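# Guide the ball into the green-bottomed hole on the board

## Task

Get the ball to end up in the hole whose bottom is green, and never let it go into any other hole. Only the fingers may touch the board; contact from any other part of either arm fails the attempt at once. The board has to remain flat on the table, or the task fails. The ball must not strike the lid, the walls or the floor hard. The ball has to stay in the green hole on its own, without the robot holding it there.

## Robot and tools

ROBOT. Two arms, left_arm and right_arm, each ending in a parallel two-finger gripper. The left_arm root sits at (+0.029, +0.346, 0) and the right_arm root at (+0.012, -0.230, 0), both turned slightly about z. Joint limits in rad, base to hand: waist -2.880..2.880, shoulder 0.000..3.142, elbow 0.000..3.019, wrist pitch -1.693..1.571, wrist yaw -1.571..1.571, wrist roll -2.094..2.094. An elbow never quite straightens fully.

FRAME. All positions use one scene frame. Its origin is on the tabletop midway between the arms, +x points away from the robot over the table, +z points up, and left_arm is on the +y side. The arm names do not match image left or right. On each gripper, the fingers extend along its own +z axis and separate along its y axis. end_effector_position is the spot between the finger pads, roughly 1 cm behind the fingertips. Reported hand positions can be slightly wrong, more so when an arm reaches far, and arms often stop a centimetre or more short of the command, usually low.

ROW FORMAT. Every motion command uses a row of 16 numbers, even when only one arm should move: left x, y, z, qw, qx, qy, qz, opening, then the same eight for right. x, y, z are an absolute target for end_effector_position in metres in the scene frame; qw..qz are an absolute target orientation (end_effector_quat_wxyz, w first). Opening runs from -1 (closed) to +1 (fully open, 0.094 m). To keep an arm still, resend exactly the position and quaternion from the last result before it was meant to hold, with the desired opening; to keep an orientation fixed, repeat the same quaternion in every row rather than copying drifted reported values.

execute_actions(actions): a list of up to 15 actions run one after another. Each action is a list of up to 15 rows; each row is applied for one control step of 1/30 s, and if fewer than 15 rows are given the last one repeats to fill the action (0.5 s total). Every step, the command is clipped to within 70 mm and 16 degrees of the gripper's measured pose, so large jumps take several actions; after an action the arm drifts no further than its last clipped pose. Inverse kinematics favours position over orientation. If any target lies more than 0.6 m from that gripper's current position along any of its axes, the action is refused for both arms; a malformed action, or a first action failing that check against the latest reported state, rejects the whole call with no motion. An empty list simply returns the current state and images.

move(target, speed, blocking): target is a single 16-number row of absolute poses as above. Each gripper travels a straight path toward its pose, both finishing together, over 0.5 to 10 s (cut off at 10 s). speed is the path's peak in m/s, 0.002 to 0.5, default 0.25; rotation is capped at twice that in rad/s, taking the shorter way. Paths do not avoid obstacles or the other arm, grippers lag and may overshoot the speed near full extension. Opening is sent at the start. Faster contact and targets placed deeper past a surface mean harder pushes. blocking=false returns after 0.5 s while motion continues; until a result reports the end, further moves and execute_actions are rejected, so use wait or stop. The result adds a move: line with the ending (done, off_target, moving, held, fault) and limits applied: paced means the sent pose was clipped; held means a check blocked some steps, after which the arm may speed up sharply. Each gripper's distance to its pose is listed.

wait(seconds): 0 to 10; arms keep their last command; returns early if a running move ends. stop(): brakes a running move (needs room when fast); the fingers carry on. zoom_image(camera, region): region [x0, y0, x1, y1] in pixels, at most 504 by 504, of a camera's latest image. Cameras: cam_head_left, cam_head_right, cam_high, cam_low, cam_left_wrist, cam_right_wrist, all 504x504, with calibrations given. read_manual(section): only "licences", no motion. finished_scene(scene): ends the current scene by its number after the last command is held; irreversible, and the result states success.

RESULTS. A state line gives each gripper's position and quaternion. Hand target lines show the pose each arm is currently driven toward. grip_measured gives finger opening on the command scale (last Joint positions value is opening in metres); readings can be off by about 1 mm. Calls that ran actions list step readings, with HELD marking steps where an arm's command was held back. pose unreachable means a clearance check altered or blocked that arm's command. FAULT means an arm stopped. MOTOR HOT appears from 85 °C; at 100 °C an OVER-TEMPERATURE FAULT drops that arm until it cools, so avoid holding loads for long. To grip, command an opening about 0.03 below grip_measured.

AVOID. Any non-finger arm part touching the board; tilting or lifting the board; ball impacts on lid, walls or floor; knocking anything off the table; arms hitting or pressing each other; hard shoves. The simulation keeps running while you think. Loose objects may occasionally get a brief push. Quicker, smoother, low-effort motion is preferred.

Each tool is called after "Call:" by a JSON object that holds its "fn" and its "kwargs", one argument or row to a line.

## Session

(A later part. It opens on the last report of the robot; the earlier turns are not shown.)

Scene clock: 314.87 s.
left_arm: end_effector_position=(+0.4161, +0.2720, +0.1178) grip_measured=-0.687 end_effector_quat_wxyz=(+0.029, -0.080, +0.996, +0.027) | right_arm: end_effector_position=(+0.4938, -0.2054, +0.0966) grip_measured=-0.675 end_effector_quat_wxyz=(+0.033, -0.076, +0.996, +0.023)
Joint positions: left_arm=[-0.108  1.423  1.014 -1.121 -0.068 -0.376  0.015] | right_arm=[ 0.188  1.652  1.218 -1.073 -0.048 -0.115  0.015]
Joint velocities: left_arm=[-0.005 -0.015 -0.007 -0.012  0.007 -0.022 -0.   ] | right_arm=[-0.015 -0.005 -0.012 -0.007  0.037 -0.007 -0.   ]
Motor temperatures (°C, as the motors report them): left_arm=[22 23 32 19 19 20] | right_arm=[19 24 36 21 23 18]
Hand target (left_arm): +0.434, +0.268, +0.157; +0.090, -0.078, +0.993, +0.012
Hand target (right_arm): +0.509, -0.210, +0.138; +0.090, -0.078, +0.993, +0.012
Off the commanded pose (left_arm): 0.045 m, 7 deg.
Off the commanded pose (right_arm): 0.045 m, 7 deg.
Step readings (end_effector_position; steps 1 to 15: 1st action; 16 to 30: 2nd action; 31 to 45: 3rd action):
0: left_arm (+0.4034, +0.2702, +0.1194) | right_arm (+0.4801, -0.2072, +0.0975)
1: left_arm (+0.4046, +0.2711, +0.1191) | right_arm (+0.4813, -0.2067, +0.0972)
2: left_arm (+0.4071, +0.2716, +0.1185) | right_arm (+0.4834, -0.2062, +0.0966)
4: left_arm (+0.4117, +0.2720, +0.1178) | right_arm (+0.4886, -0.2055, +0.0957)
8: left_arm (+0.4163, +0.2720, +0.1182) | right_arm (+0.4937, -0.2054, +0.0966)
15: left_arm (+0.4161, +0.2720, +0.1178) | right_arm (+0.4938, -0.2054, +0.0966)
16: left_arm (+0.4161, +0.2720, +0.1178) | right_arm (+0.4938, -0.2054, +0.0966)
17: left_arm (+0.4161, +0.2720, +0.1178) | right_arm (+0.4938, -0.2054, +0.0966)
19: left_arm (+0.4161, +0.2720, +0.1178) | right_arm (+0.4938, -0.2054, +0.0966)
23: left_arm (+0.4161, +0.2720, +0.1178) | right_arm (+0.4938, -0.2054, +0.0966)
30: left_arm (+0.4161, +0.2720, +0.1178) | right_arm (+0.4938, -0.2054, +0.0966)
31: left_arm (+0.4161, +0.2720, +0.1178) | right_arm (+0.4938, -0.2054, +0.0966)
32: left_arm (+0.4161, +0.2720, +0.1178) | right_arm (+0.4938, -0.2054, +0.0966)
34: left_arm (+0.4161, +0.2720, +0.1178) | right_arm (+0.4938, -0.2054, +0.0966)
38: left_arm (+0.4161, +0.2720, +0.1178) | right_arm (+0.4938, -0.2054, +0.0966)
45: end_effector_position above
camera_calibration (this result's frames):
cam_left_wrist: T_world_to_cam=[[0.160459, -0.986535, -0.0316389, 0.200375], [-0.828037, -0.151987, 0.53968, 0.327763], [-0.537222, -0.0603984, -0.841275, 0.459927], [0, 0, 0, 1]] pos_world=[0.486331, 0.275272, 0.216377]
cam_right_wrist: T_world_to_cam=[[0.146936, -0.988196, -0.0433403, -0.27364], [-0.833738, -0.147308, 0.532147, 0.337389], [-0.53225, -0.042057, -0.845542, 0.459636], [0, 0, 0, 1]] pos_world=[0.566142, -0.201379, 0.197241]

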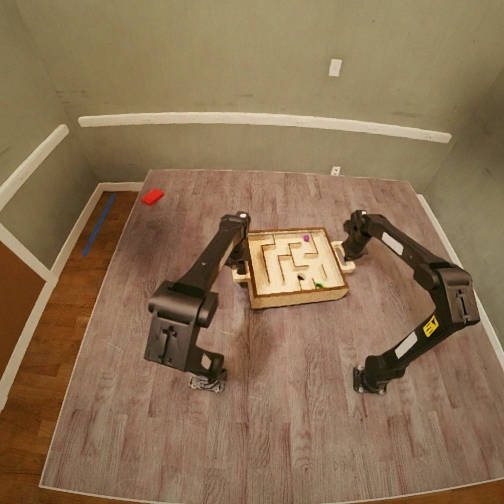

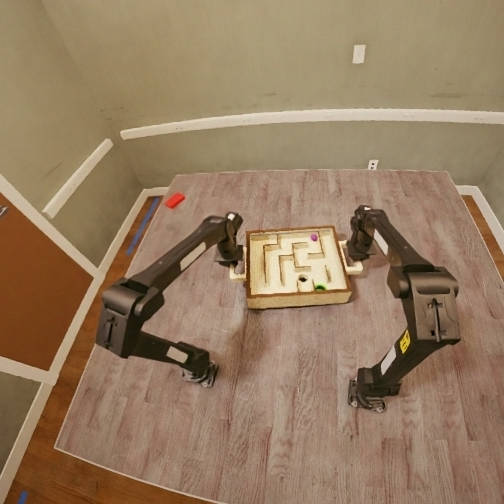

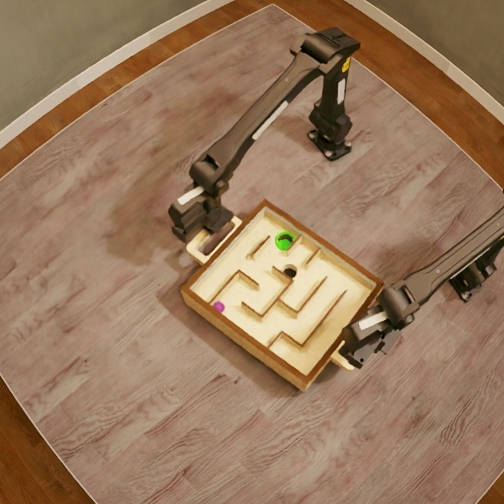

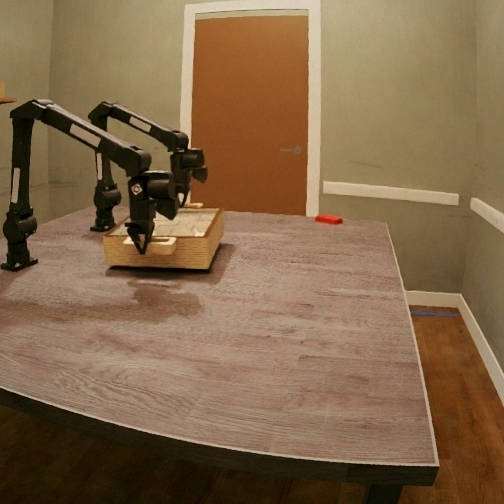

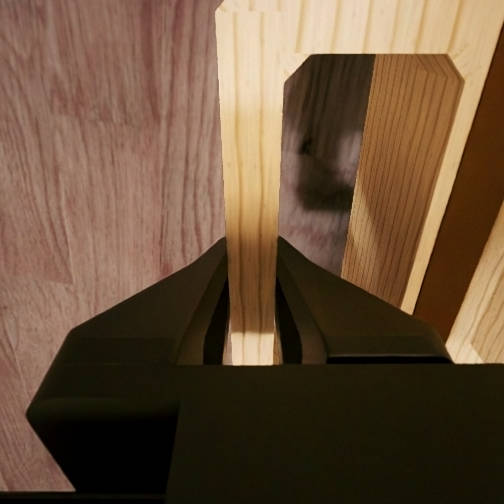

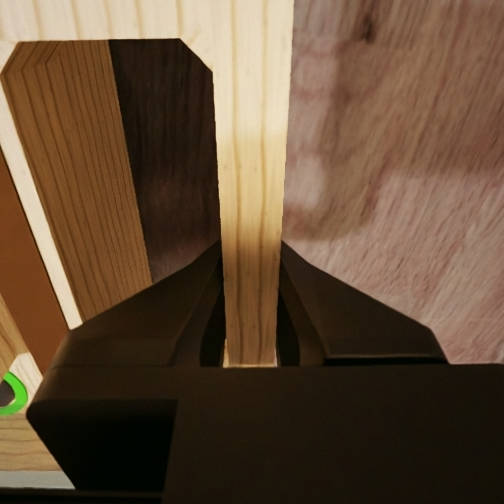

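Call:
{"fn": "execute_actions", "kwargs": {
  "actions": [
    [[0.435,0.268,0.150,0.10,-0.078,0.994,-0.005,-0.8,0.511,-0.210,0.150,0.10,-0.078,0.994,-0.005,-0.8]],
    [[0.435,0.268,0.150,0.10,-0.078,0.994,-0.005,-0.8,0.511,-0.210,0.150,0.10,-0.078,0.994,-0.005,-0.8]],
    [[0.435,0.268,0.150,0.10,-0.078,0.994,-0.005,-0.8,0.511,-0.210,0.150,0.10,-0.078,0.994,-0.005,-0.8]]
  ]
}}

Call:
{"fn": "zoom_image", "kwargs": {
  "camera": "cam_high",
  "region": [150,190,380,420]
}}

Scene clock: 320.23 s.
left_arm: end_effector_position=(+0.4151, +0.2679, +0.1104) grip_measured=-0.687 end_effector_quat_wxyz=(+0.041, -0.080, +0.996, +0.009) | right_arm: end_effector_position=(+0.4933, -0.2103, +0.1066) grip_measured=-0.675 end_effector_quat_wxyz=(+0.043, -0.076, +0.996, +0.005)
Joint positions: left_arm=[-0.107  1.411  0.979 -1.065 -0.041 -0.375  0.015] | right_arm=[ 0.19   1.627  1.215 -1.073 -0.013 -0.113  0.015]
Joint velocities: left_arm=[ 0.015 -0.015  0.007 -0.002 -0.022 -0.081  0.   ] | right_arm=[-0.005 -0.015 -0.002  0.002 -0.051 -0.022  0.001]
Motor temperatures (°C, as the motors report them): left_arm=[22 23 31 19 19 20] | right_arm=[19 25 35 21 23 18]
Hand target (left_arm): +0.434, +0.268, +0.149; +0.100, -0.078, +0.992, -0.004
Hand target (right_arm): +0.508, -0.210, +0.150; +0.100, -0.078, +0.992, -0.005
Off the commanded pose (left_arm): 0.044 m, 7 deg.
Off the commanded pose (right_arm): 0.047 m, 7 deg.
Step readings (end_effector_position; steps 1 to 15: 1st action; 16 to 30: 2nd action; 31 to 45: 3rd action):
0: left_arm (+0.4161, +0.2720, +0.1178) | right_arm (+0.4938, -0.2054, +0.0966)
1: left_arm (+0.4161, +0.2710, +0.1170) | right_arm (+0.4939, -0.2067, +0.0971)
2: left_arm (+0.4165, +0.2700, +0.1152) | right_arm (+0.4937, -0.2079, +0.0978)
4: left_arm (+0.4145, +0.2691, +0.1105) | right_arm (+0.4940, -0.2090, +0.1020)
8: left_arm (+0.4146, +0.2680, +0.1086) | right_arm (+0.4933, -0.2103, +0.1066)
15: left_arm (+0.4151, +0.2679, +0.1104) | right_arm (+0.4933, -0.2103, +0.1066)
16: left_arm (+0.4151, +0.2679, +0.1104) | right_arm (+0.4933, -0.2103, +0.1066)
17: left_arm (+0.4151, +0.2679, +0.1104) | right_arm (+0.4933, -0.2103, +0.1066)
19: left_arm (+0.4151, +0.2679, +0.1104) | right_arm (+0.4933, -0.2103, +0.1066)
23: left_arm (+0.4151, +0.2679, +0.1104) | right_arm (+0.4933, -0.2103, +0.1066)
30: left_arm (+0.4151, +0.2679, +0.1104) | right_arm (+0.4933, -0.2103, +0.1066)
31: left_arm (+0.4151, +0.2679, +0.1104) | right_arm (+0.4933, -0.2103, +0.1066)
32: left_arm (+0.4151, +0.2679, +0.1104) | right_arm (+0.4933, -0.2103, +0.1066)
34: left_arm (+0.4151, +0.2679, +0.1104) | right_arm (+0.4933, -0.2103, +0.1066)
38: left_arm (+0.4151, +0.2679, +0.1104) | right_arm (+0.4933, -0.2103, +0.1066)
45: end_effector_position above
camera_calibration (this result's frames):
cam_left_wrist: T_world_to_cam=[[0.158939, -0.987274, 0.00540771, 0.192921], [-0.842654, -0.132799, 0.521822, 0.333212], [-0.514463, -0.0874948, -0.853037, 0.452049], [0, 0, 0, 1]] pos_world=[0.482682, 0.274268, 0.210694]
cam_right_wrist: T_world_to_cam=[[0.145663, -0.989314, -0.00634278, -0.281577], [-0.845857, -0.127861, 0.517859, 0.342545], [-0.513136, -0.0700678, -0.855442, 0.453343], [0, 0, 0, 1]] pos_world=[0.563386, -0.203005, 0.208633]

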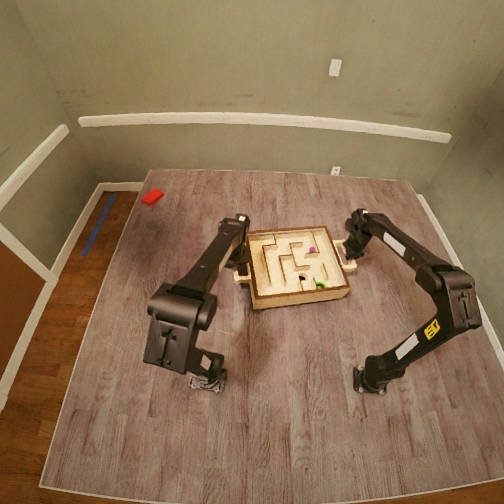

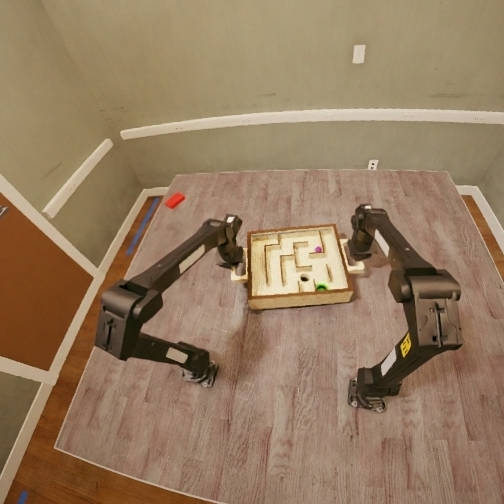

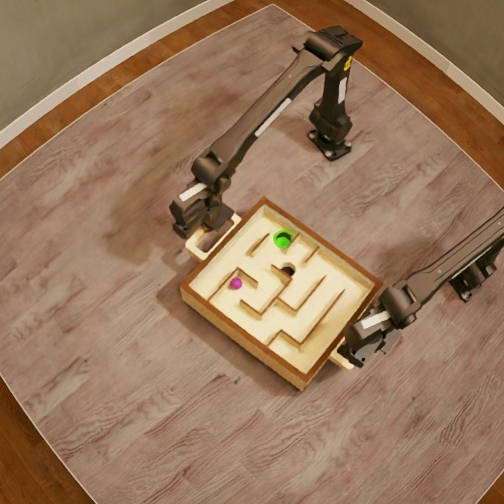

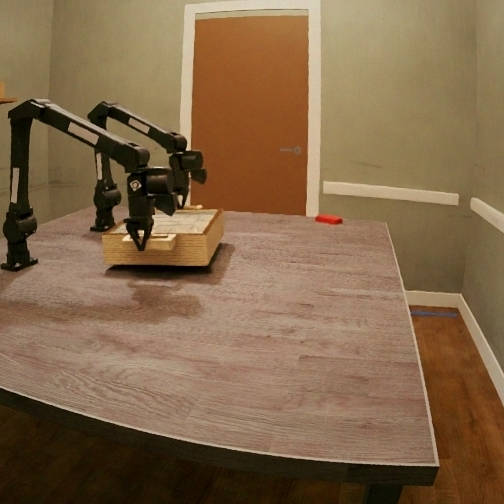

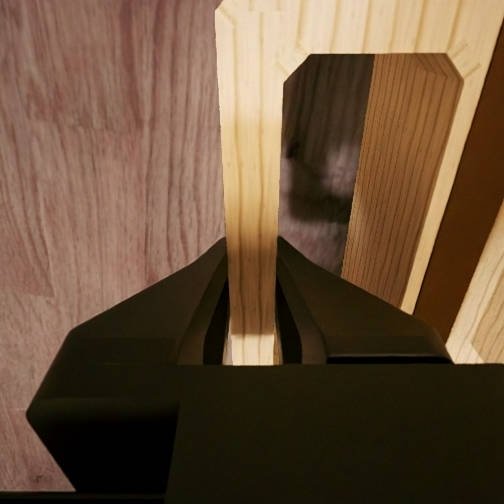

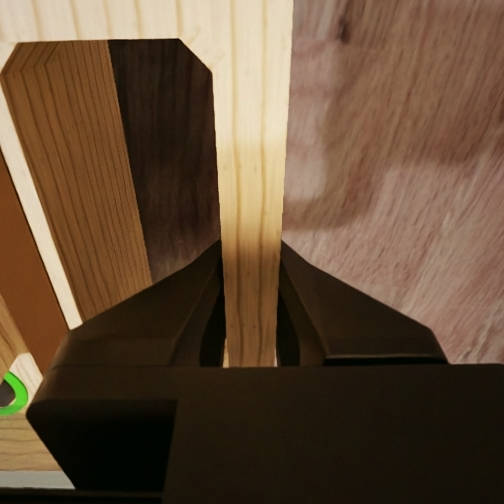

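Region (150, 190, 380, 420) of cam_high's 504x504 image, scaled by 2.191, with more detail than that image has.

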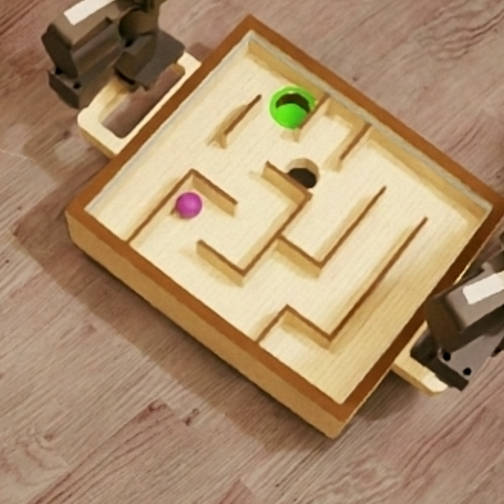

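Call:
{"fn": "execute_actions", "kwargs": {
  "actions": [
    [[0.435,0.268,0.130,0.088,-0.078,0.994,-0.040,-0.8,0.511,-0.210,0.162,0.088,-0.078,0.994,-0.040,-0.8]],
    [[0.435,0.268,0.150,0.09,-0.078,0.994,-0.012,-0.8,0.511,-0.210,0.155,0.09,-0.078,0.994,-0.012,-0.8]],
    [[0.435,0.268,0.150,0.09,-0.078,0.994,-0.012,-0.8,0.511,-0.210,0.155,0.09,-0.078,0.994,-0.012,-0.8]]
  ]
}}

Call:
{"fn": "zoom_image", "kwargs": {
  "camera": "cam_high",
  "region": [150,190,380,420]
}}

Scene clock: 329.07 s.
left_arm: end_effector_position=(+0.4025, +0.2745, +0.0977) grip_measured=-0.687 end_effector_quat_wxyz=(+0.029, -0.084, +0.996, -0.005) | right_arm: end_effector_position=(+0.4845, -0.2037, +0.1117) grip_measured=-0.674 end_effector_quat_wxyz=(+0.031, -0.080, +0.996, -0.008)
Joint positions: left_arm=[-0.082  1.401  0.934 -1.046 -0.007 -0.359  0.015] | right_arm=[ 0.215  1.615  1.215 -1.108  0.014 -0.097  0.015]
Joint velocities: left_arm=[ 0.005  0.005  0.002  0.002 -0.007 -0.066  0.   ] | right_arm=[-0.024  0.005  0.002 -0.002  0.007 -0.007 -0.   ]
Motor temperatures (°C, as the motors report them): left_arm=[22 23 31 19 19 20] | right_arm=[19 25 35 21 23 18]
Hand target (left_arm): +0.432, +0.269, +0.149; +0.090, -0.078, +0.993, -0.012
Hand target (right_arm): +0.507, -0.210, +0.156; +0.090, -0.079, +0.993, -0.013
Off the commanded pose (left_arm): 0.062 m, 7 deg.
Off the commanded pose (right_arm): 0.051 m, 7 deg.
Step readings (end_effector_position; steps 1 to 15: 1st action; 16 to 30: 2nd action; 31 to 45: 3rd action):
0: left_arm (+0.4151, +0.2679, +0.1104) | right_arm (+0.4933, -0.2103, +0.1066)
1: left_arm (+0.4146, +0.2659, +0.1091) | right_arm (+0.4926, -0.2127, +0.1065)
2: left_arm (+0.4154, +0.2644, +0.1071) | right_arm (+0.4911, -0.2145, +0.1070)
4: left_arm (+0.4120, +0.2661, +0.1001) | right_arm (+0.4877, -0.2130, +0.1099)
8: left_arm (+0.4058, +0.2703, +0.0939) | right_arm (+0.4849, -0.2081, +0.1119)
15: left_arm (+0.4069, +0.2705, +0.0940) | right_arm (+0.4847, -0.2080, +0.1119)
16: left_arm (+0.4064, +0.2726, +0.0939) | right_arm (+0.4846, -0.2063, +0.1118)
17: left_arm (+0.4053, +0.2743, +0.0940) | right_arm (+0.4845, -0.2045, +0.1117)
19: left_arm (+0.4037, +0.2745, +0.0957) | right_arm (+0.4845, -0.2040, +0.1117)
23: left_arm (+0.4027, +0.2744, +0.0976) | right_arm (+0.4845, -0.2037, +0.1117)
30: left_arm (+0.4025, +0.2745, +0.0977) | right_arm (+0.4845, -0.2037, +0.1117)
31: left_arm (+0.4025, +0.2745, +0.0977) | right_arm (+0.4845, -0.2037, +0.1117)
32: left_arm (+0.4025, +0.2745, +0.0977) | right_arm (+0.4845, -0.2037, +0.1117)
34: left_arm (+0.4025, +0.2745, +0.0977) | right_arm (+0.4845, -0.2037, +0.1117)
38: left_arm (+0.4025, +0.2745, +0.0977) | right_arm (+0.4845, -0.2037, +0.1117)
45: end_effector_position above
camera_calibration (this result's frames):
cam_left_wrist: T_world_to_cam=[[0.166566, -0.985558, 0.0305297, 0.195555], [-0.829581, -0.123335, 0.544595, 0.320053], [-0.532965, -0.116038, -0.838143, 0.449179], [0, 0, 0, 1]] pos_world=[0.472334, 0.284326, 0.196207]
cam_right_wrist: T_world_to_cam=[[0.152168, -0.988214, 0.0166815, -0.279191], [-0.833455, -0.119229, 0.539572, 0.326589], [-0.531223, -0.0960086, -0.841774, 0.455577], [0, 0, 0, 1]] pos_world=[0.556694, -0.193223, 0.211932]

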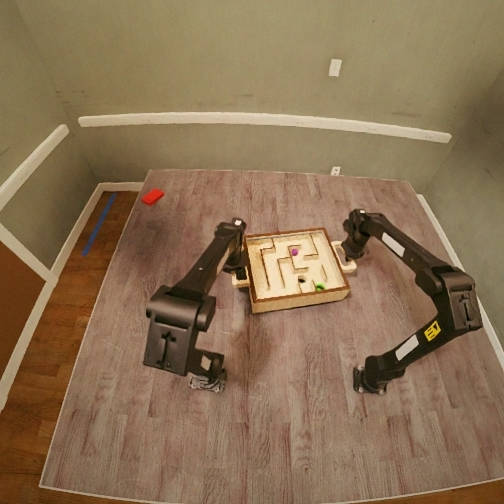

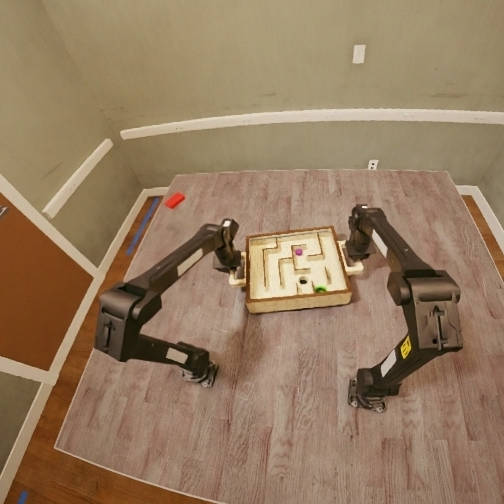

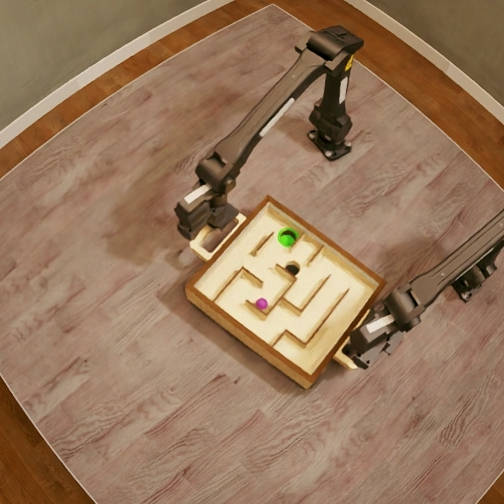

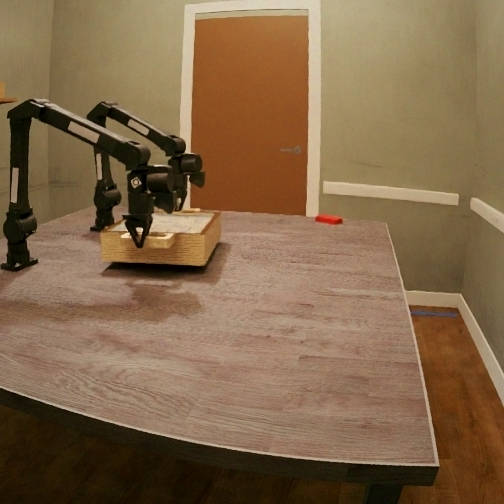

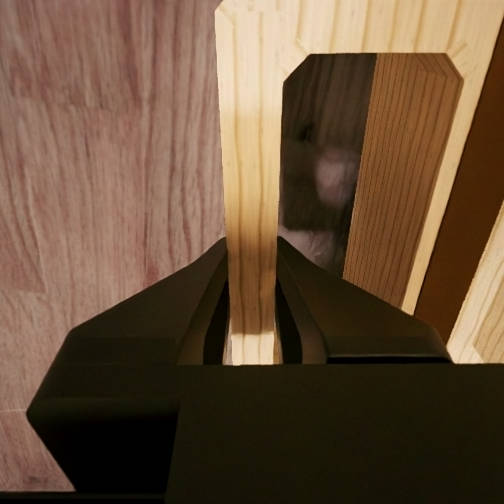

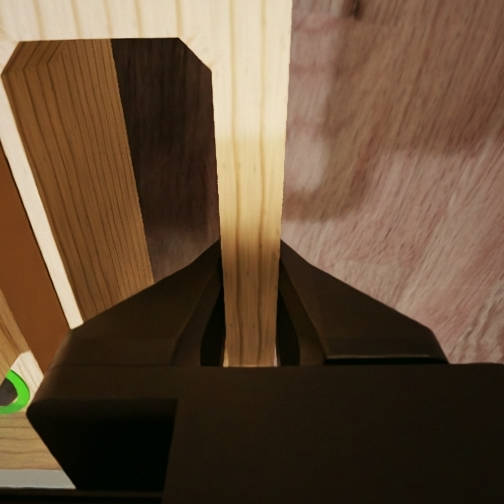

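Region (150, 190, 380, 420) of cam_high's 504x504 image, scaled by 2.191, with more detail than that image has.

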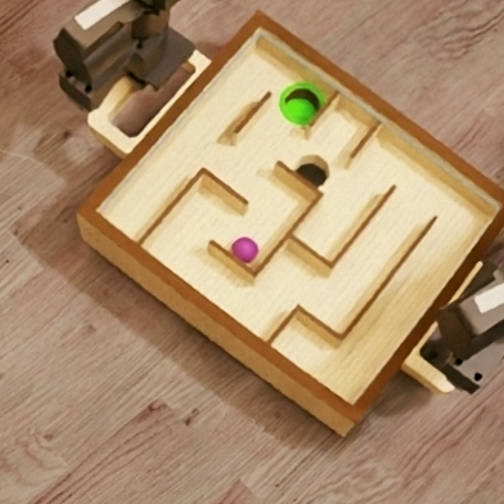

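Call:
{"fn": "execute_actions", "kwargs": {
  "actions": [
    [[0.435,0.268,0.148,0.108,-0.078,0.994,-0.012,-0.8,0.511,-0.210,0.155,0.108,-0.078,0.994,-0.012,-0.8]],
    [[0.435,0.268,0.148,0.108,-0.078,0.994,-0.012,-0.8,0.511,-0.210,0.155,0.108,-0.078,0.994,-0.012,-0.8]],
    [[0.435,0.268,0.148,0.108,-0.078,0.994,-0.012,-0.8,0.511,-0.210,0.155,0.108,-0.078,0.994,-0.012,-0.8]]
  ]
}}

Call:
{"fn": "zoom_image", "kwargs": {
  "camera": "cam_high",
  "region": [150,190,380,420]
}}

Scene clock: 335.77 s.
left_arm: end_effector_position=(+0.4051, +0.2753, +0.1021) grip_measured=-0.687 end_effector_quat_wxyz=(+0.040, -0.085, +0.996, -0.000) | right_arm: end_effector_position=(+0.4893, -0.2024, +0.1100) grip_measured=-0.674 end_effector_quat_wxyz=(+0.043, -0.081, +0.996, -0.004)
Joint positions: left_arm=[-0.085  1.389  0.934 -1.038 -0.022 -0.364  0.015] | right_arm=[ 0.214  1.615  1.209 -1.079  0.006 -0.1    0.015]
Joint velocities: left_arm=[ 0.005  0.015  0.012 -0.002 -0.007 -0.022  0.   ] | right_arm=[-0.005 -0.015  0.002  0.012 -0.007 -0.022 -0.001]
Motor temperatures (°C, as the motors report them): left_arm=[22 23 31 19 19 20] | right_arm=[19 25 35 21 23 18]
Hand target (left_arm): +0.433, +0.269, +0.148; +0.108, -0.078, +0.991, -0.012
Hand target (right_arm): +0.508, -0.210, +0.155; +0.107, -0.078, +0.991, -0.012
Off the commanded pose (left_arm): 0.055 m, 8 deg.
Off the commanded pose (right_arm): 0.051 m, 8 deg.
Step readings (end_effector_position; steps 1 to 15: 1st action; 16 to 30: 2nd action; 31 to 45: 3rd action):
0: left_arm (+0.4025, +0.2745, +0.0977) | right_arm (+0.4845, -0.2037, +0.1117)
1: left_arm (+0.4029, +0.2746, +0.0980) | right_arm (+0.4850, -0.2036, +0.1115)
2: left_arm (+0.4033, +0.2746, +0.0986) | right_arm (+0.4859, -0.2034, +0.1109)
4: left_arm (+0.4046, +0.2750, +0.1003) | right_arm (+0.4874, -0.2030, +0.1098)
8: left_arm (+0.4051, +0.2755, +0.1021) | right_arm (+0.4892, -0.2024, +0.1100)
15: left_arm (+0.4051, +0.2753, +0.1021) | right_arm (+0.4893, -0.2024, +0.1100)
16: left_arm (+0.4051, +0.2753, +0.1021) | right_arm (+0.4893, -0.2024, +0.1100)
17: left_arm (+0.4051, +0.2753, +0.1021) | right_arm (+0.4893, -0.2024, +0.1100)
19: left_arm (+0.4051, +0.2753, +0.1021) | right_arm (+0.4893, -0.2024, +0.1100)
23: left_arm (+0.4051, +0.2753, +0.1021) | right_arm (+0.4893, -0.2024, +0.1100)
30: left_arm (+0.4051, +0.2753, +0.1021) | right_arm (+0.4893, -0.2024, +0.1100)
31: left_arm (+0.4051, +0.2753, +0.1021) | right_arm (+0.4893, -0.2024, +0.1100)
32: left_arm (+0.4051, +0.2753, +0.1021) | right_arm (+0.4893, -0.2024, +0.1100)
34: left_arm (+0.4051, +0.2753, +0.1021) | right_arm (+0.4893, -0.2024, +0.1100)
38: left_arm (+0.4051, +0.2753, +0.1021) | right_arm (+0.4893, -0.2024, +0.1100)
45: end_effector_position above
camera_calibration (this result's frames):
cam_left_wrist: T_world_to_cam=[[0.168844, -0.985359, 0.0236447, 0.195556], [-0.841173, -0.131551, 0.524521, 0.328866], [-0.513731, -0.108451, -0.851069, 0.445773], [0, 0, 0, 1]] pos_world=[0.472623, 0.2843, 0.202262]
cam_right_wrist: T_world_to_cam=[[0.155028, -0.987843, 0.0115268, -0.279417], [-0.845293, -0.1266, 0.519088, 0.338239], [-0.511318, -0.0902167, -0.854643, 0.449645], [0, 0, 0, 1]] pos_world=[0.55914, -0.192634, 0.211931]

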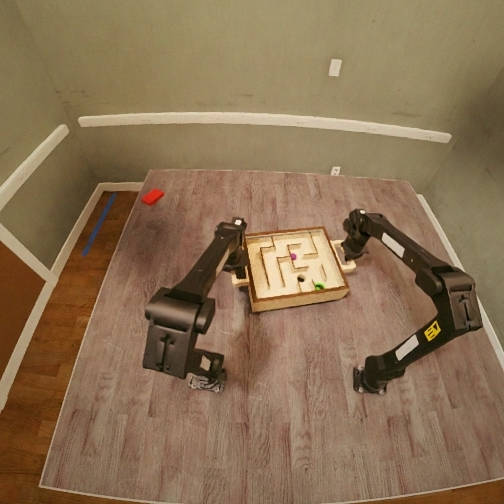

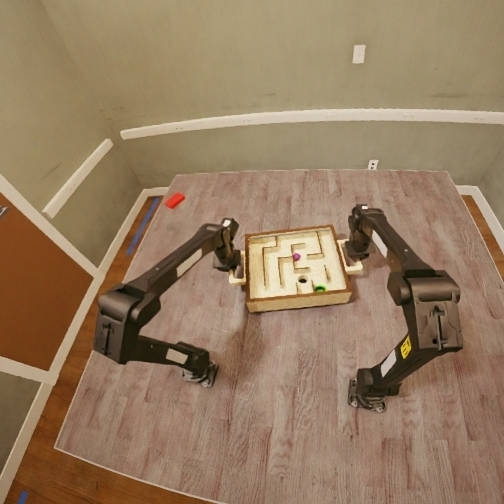

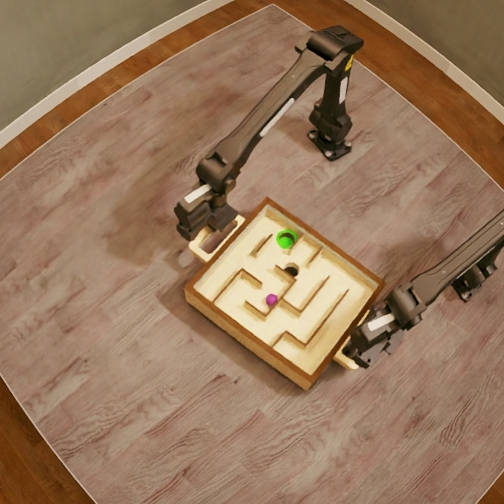

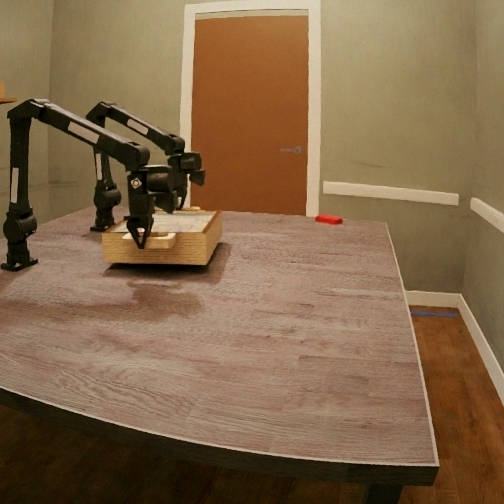

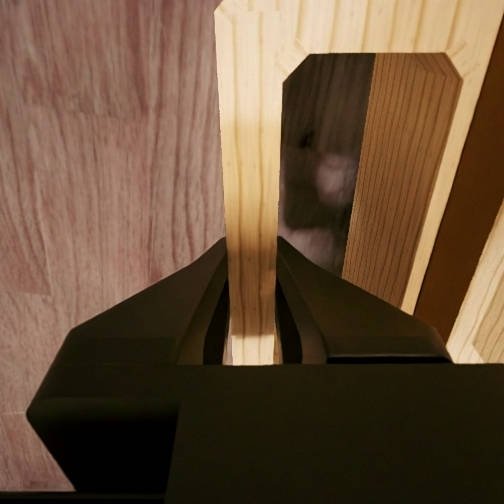

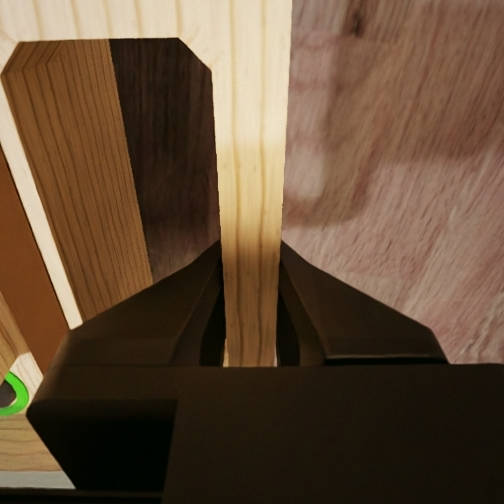

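Region (150, 190, 380, 420) of cam_high's 504x504 image, scaled by 2.191, with more detail than that image has.

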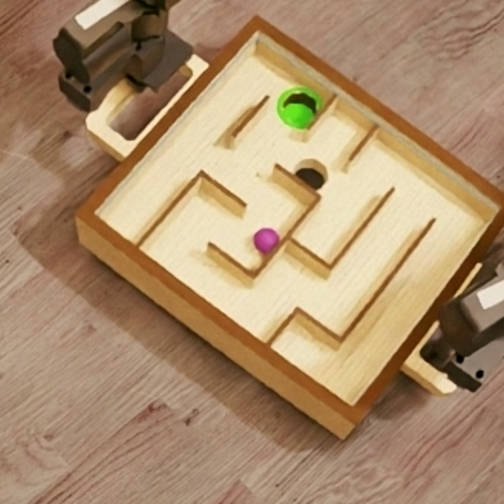

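Moved along wall; reduce +y pressure to free it.

Call:
{"fn": "execute_actions", "kwargs": {
  "actions": [
    [[0.435,0.268,0.155,0.108,-0.078,0.994,-0.004,-0.8,0.511,-0.210,0.148,0.108,-0.078,0.994,-0.004,-0.8]],
    [[0.435,0.268,0.155,0.108,-0.078,0.994,-0.004,-0.8,0.511,-0.210,0.148,0.108,-0.078,0.994,-0.004,-0.8]],
    [[0.435,0.268,0.155,0.108,-0.078,0.994,-0.004,-0.8,0.511,-0.210,0.148,0.108,-0.078,0.994,-0.004,-0.8]]
  ]
}}

Call:
{"fn": "zoom_image", "kwargs": {
  "camera": "cam_high",
  "region": [150,190,380,420]
}}

Scene clock: 342.63 s.
left_arm: end_effector_position=(+0.4051, +0.2751, +0.1033) grip_measured=-0.687 end_effector_quat_wxyz=(+0.044, -0.085, +0.995, +0.006) | right_arm: end_effector_position=(+0.4890, -0.2027, +0.1062) grip_measured=-0.674 end_effector_quat_wxyz=(+0.046, -0.080, +0.996, +0.002)
Joint positions: left_arm=[-0.092  1.386  0.934 -1.038 -0.037 -0.37   0.015] | right_arm=[ 0.209  1.615  1.197 -1.062 -0.007 -0.104  0.015]
Joint velocities: left_arm=[-0.015  0.005 -0.002 -0.007  0.007  0.037 -0.   ] | right_arm=[-0.005 -0.005  0.007  0.032 -0.037 -0.037  0.   ]
Motor temperatures (°C, as the motors report them): left_arm=[22 23 31 19 19 20] | right_arm=[19 25 35 21 23 18]
Hand target (left_arm): +0.433, +0.269, +0.154; +0.108, -0.078, +0.991, -0.004
Hand target (right_arm): +0.508, -0.210, +0.149; +0.107, -0.078, +0.991, -0.005
Off the commanded pose (left_arm): 0.060 m, 7 deg.
Off the commanded pose (right_arm): 0.048 m, 7 deg.
Step readings (end_effector_position; steps 1 to 15: 1st action; 16 to 30: 2nd action; 31 to 45: 3rd action):
0: left_arm (+0.4051, +0.2753, +0.1021) | right_arm (+0.4893, -0.2024, +0.1100)
1: left_arm (+0.4052, +0.2758, +0.1021) | right_arm (+0.4892, -0.2019, +0.1096)
2: left_arm (+0.4053, +0.2762, +0.1023) | right_arm (+0.4896, -0.2016, +0.1090)
4: left_arm (+0.4053, +0.2759, +0.1030) | right_arm (+0.4896, -0.2018, +0.1073)
8: left_arm (+0.4052, +0.2751, +0.1033) | right_arm (+0.4885, -0.2027, +0.1062)
15: left_arm (+0.4051, +0.2751, +0.1033) | right_arm (+0.4890, -0.2027, +0.1062)
16: left_arm (+0.4051, +0.2751, +0.1033) | right_arm (+0.4890, -0.2027, +0.1062)
17: left_arm (+0.4051, +0.2751, +0.1033) | right_arm (+0.4890, -0.2027, +0.1062)
19: left_arm (+0.4051, +0.2751, +0.1033) | right_arm (+0.4890, -0.2027, +0.1062)
23: left_arm (+0.4051, +0.2751, +0.1033) | right_arm (+0.4890, -0.2027, +0.1062)
30: left_arm (+0.4051, +0.2751, +0.1033) | right_arm (+0.4890, -0.2027, +0.1062)
31: left_arm (+0.4051, +0.2751, +0.1033) | right_arm (+0.4890, -0.2027, +0.1062)
32: left_arm (+0.4051, +0.2751, +0.1033) | right_arm (+0.4890, -0.2027, +0.1062)
34: left_arm (+0.4051, +0.2751, +0.1033) | right_arm (+0.4890, -0.2027, +0.1062)
38: left_arm (+0.4051, +0.2751, +0.1033) | right_arm (+0.4890, -0.2027, +0.1062)
45: end_effector_position above
camera_calibration (this result's frames):
cam_left_wrist: T_world_to_cam=[[0.168345, -0.985658, 0.0117317, 0.196741], [-0.844301, -0.138039, 0.517785, 0.332006], [-0.508739, -0.0970714, -0.855431, 0.442065], [0, 0, 0, 1]] pos_world=[0.472089, 0.282661, 0.20394]
cam_right_wrist: T_world_to_cam=[[0.154648, -0.987969, -0.000824183, -0.278131], [-0.847892, -0.13315, 0.513176, 0.340488], [-0.507112, -0.0786629, -0.858283, 0.446947], [0, 0, 0, 1]] pos_world=[0.558362, -0.194291, 0.208648]

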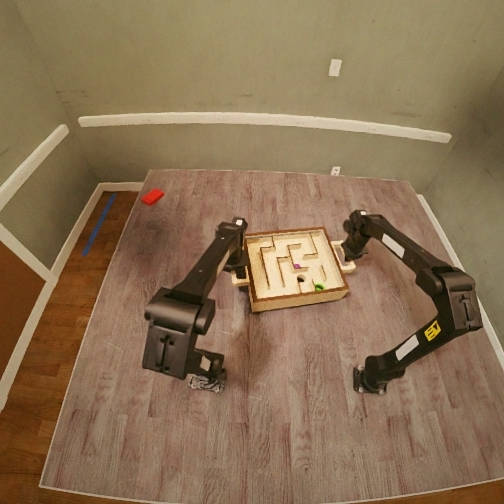

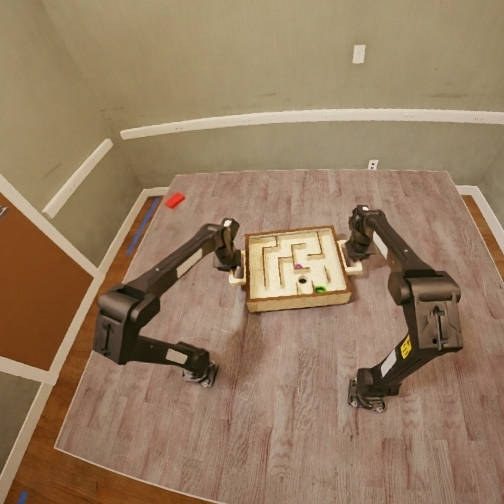

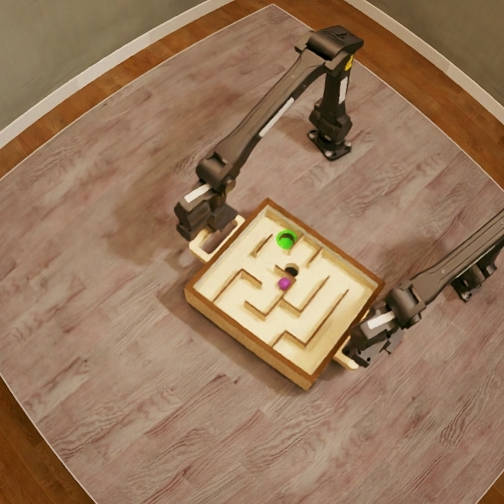

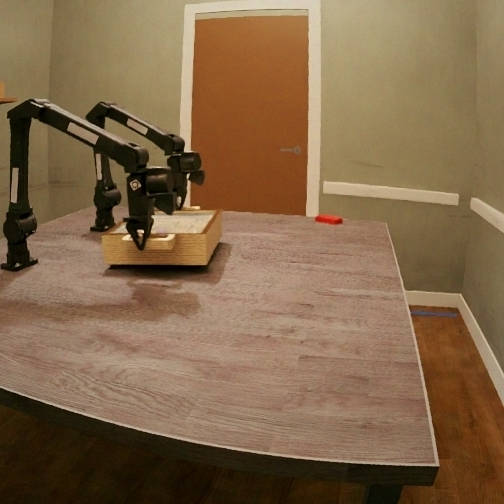

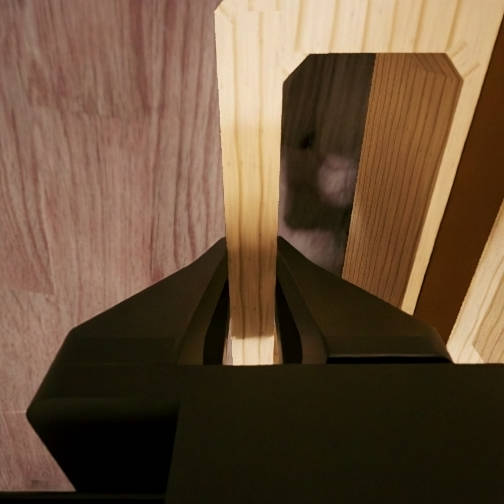

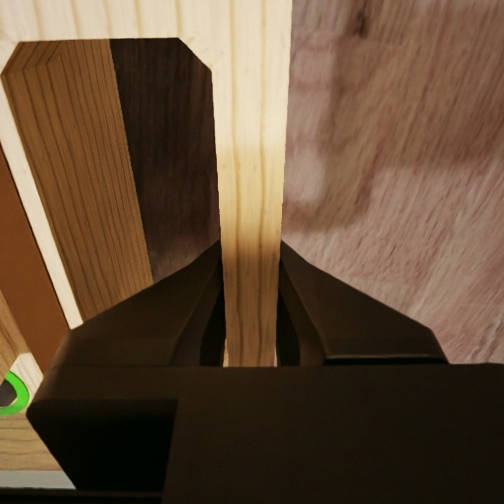

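Region (150, 190, 380, 420) of cam_high's 504x504 image, scaled by 2.191, with more detail than that image has.

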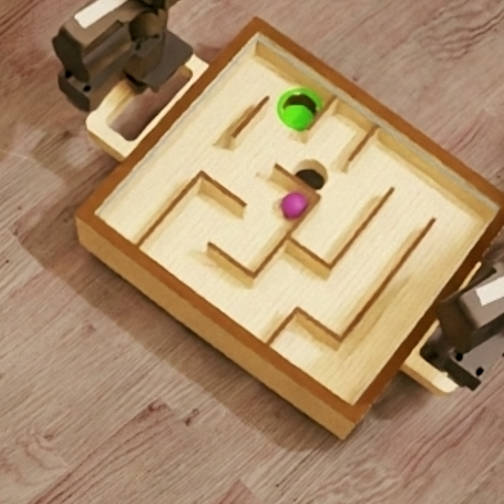

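Call:
{"fn": "execute_actions", "kwargs": {
  "actions": [
    [[0.435,0.268,0.166,0.095,-0.078,0.994,0.032,-0.8,0.511,-0.210,0.120,0.095,-0.078,0.994,0.032,-0.8]],
    [[0.435,0.268,0.160,0.10,-0.078,0.994,0.015,-0.8,0.511,-0.210,0.135,0.10,-0.078,0.994,0.015,-0.8]],
    [[0.435,0.268,0.160,0.10,-0.078,0.994,0.015,-0.8,0.511,-0.210,0.135,0.10,-0.078,0.994,0.015,-0.8]]
  ]
}}

Call:
{"fn": "zoom_image", "kwargs": {
  "camera": "cam_high",
  "region": [150,190,380,420]
}}

Scene clock: 350.07 s.
left_arm: end_effector_position=(+0.4048, +0.2702, +0.1184) grip_measured=-0.687 end_effector_quat_wxyz=(+0.040, -0.081, +0.995, +0.030) | right_arm: end_effector_position=(+0.4871, -0.2066, +0.0945) grip_measured=-0.674 end_effector_quat_wxyz=(+0.048, -0.078, +0.995, +0.028)
Joint positions: left_arm=[-0.125  1.384  0.975 -1.104 -0.082 -0.393  0.015] | right_arm=[ 0.181  1.622  1.172 -1.027 -0.061 -0.124  0.015]
Joint velocities: left_arm=[-0.024 -0.005 -0.007  0.012  0.007  0.066 -0.   ] | right_arm=[-0.005 -0.015 -0.002  0.017 -0.051 -0.022 -0.001]
Motor temperatures (°C, as the motors report them): left_arm=[22 23 32 19 19 20] | right_arm=[19 25 35 21 23 18]
Hand target (left_arm): +0.433, +0.269, +0.160; +0.100, -0.078, +0.992, +0.016
Hand target (right_arm): +0.508, -0.210, +0.136; +0.100, -0.078, +0.992, +0.015
Off the commanded pose (left_arm): 0.051 m, 7 deg.
Off the commanded pose (right_arm): 0.047 m, 6 deg.
Step readings (end_effector_position; steps 1 to 15: 1st action; 16 to 30: 2nd action; 31 to 45: 3rd action):
0: left_arm (+0.4051, +0.2751, +0.1033) | right_arm (+0.4890, -0.2027, +0.1062)
1: left_arm (+0.4047, +0.2770, +0.1044) | right_arm (+0.4890, -0.2006, +0.1054)
2: left_arm (+0.4032, +0.2788, +0.1065) | right_arm (+0.4900, -0.1985, +0.1042)
4: left_arm (+0.4041, +0.2773, +0.1135) | right_arm (+0.4885, -0.1999, +0.0984)
8: left_arm (+0.4058, +0.2728, +0.1187) | right_arm (+0.4867, -0.2041, +0.0946)
15: left_arm (+0.4049, +0.2727, +0.1186) | right_arm (+0.4871, -0.2041, +0.0947)
16: left_arm (+0.4048, +0.2717, +0.1185) | right_arm (+0.4871, -0.2053, +0.0946)
17: left_arm (+0.4048, +0.2706, +0.1185) | right_arm (+0.4871, -0.2063, +0.0945)
19: left_arm (+0.4048, +0.2702, +0.1184) | right_arm (+0.4871, -0.2066, +0.0945)
23: left_arm (+0.4048, +0.2702, +0.1184) | right_arm (+0.4871, -0.2066, +0.0945)
30: left_arm (+0.4048, +0.2702, +0.1184) | right_arm (+0.4871, -0.2066, +0.0945)
31: left_arm (+0.4048, +0.2702, +0.1184) | right_arm (+0.4871, -0.2066, +0.0945)
32: left_arm (+0.4048, +0.2702, +0.1184) | right_arm (+0.4871, -0.2066, +0.0945)
34: left_arm (+0.4048, +0.2702, +0.1184) | right_arm (+0.4871, -0.2066, +0.0945)
38: left_arm (+0.4048, +0.2702, +0.1184) | right_arm (+0.4871, -0.2066, +0.0945)
45: end_effector_position above
camera_calibration (this result's frames):
cam_left_wrist: T_world_to_cam=[[0.162179, -0.986076, -0.0367774, 0.200228], [-0.839194, -0.157436, 0.520545, 0.32608], [-0.519087, -0.0535579, -0.853042, 0.44656], [0, 0, 0, 1]] pos_world=[0.472975, 0.272694, 0.218559]
cam_right_wrist: T_world_to_cam=[[0.151603, -0.987055, -0.0523332, -0.275146], [-0.848512, -0.157115, 0.505314, 0.340526], [-0.506995, -0.0322017, -0.861347, 0.44543], [0, 0, 0, 1]] pos_world=[0.556484, -0.203739, 0.197198]

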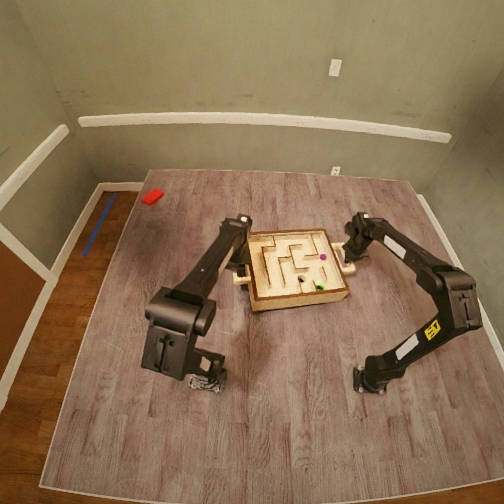

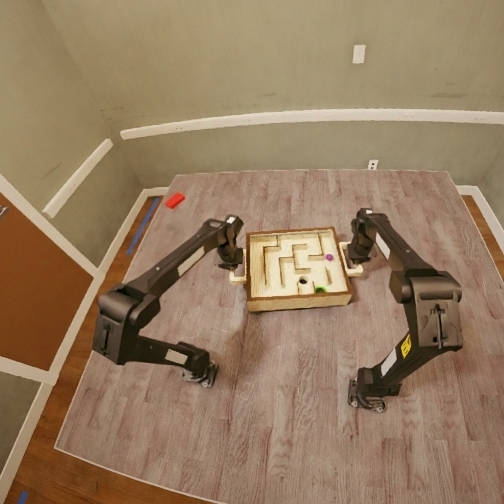

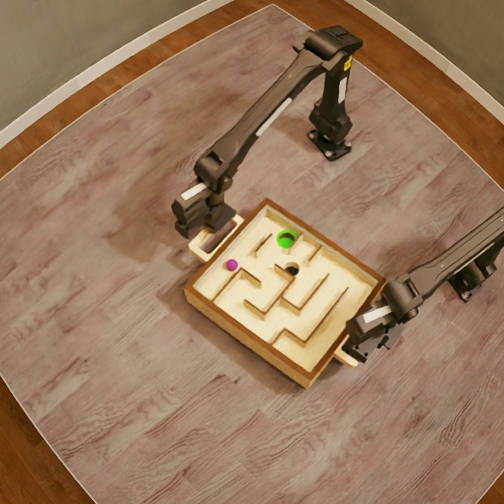

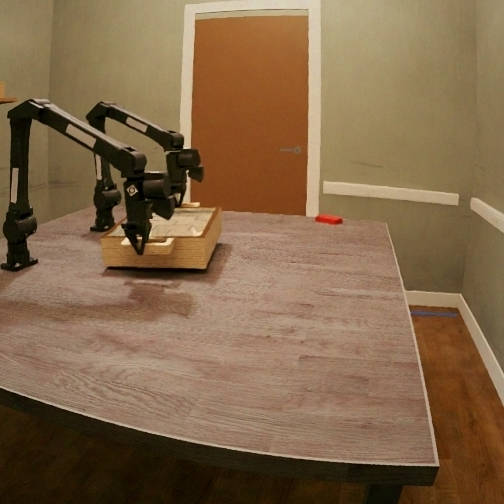

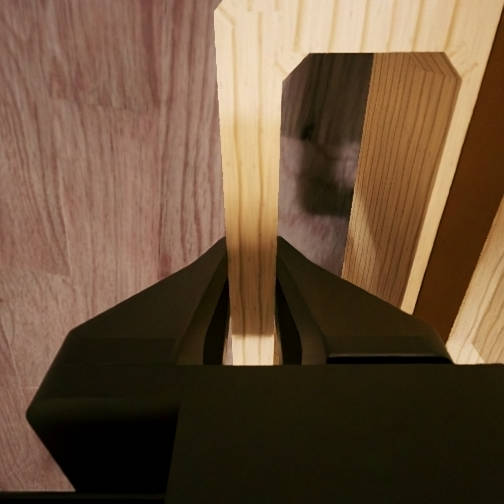

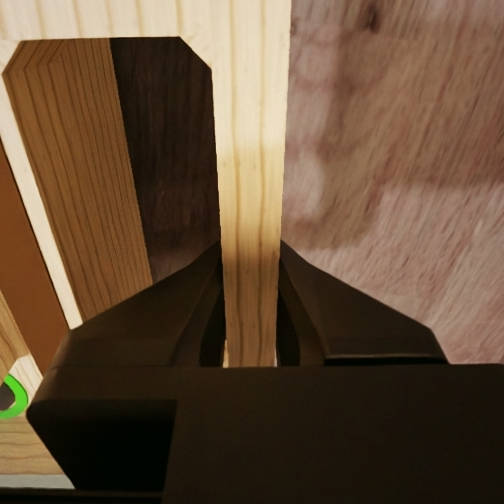

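Region (150, 190, 380, 420) of cam_high's 504x504 image, scaled by 2.191, with more detail than that image has.

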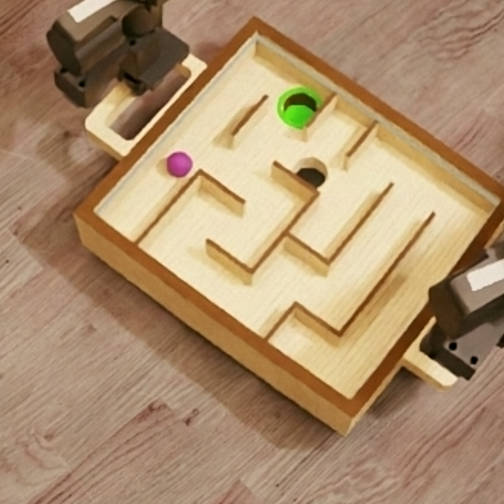

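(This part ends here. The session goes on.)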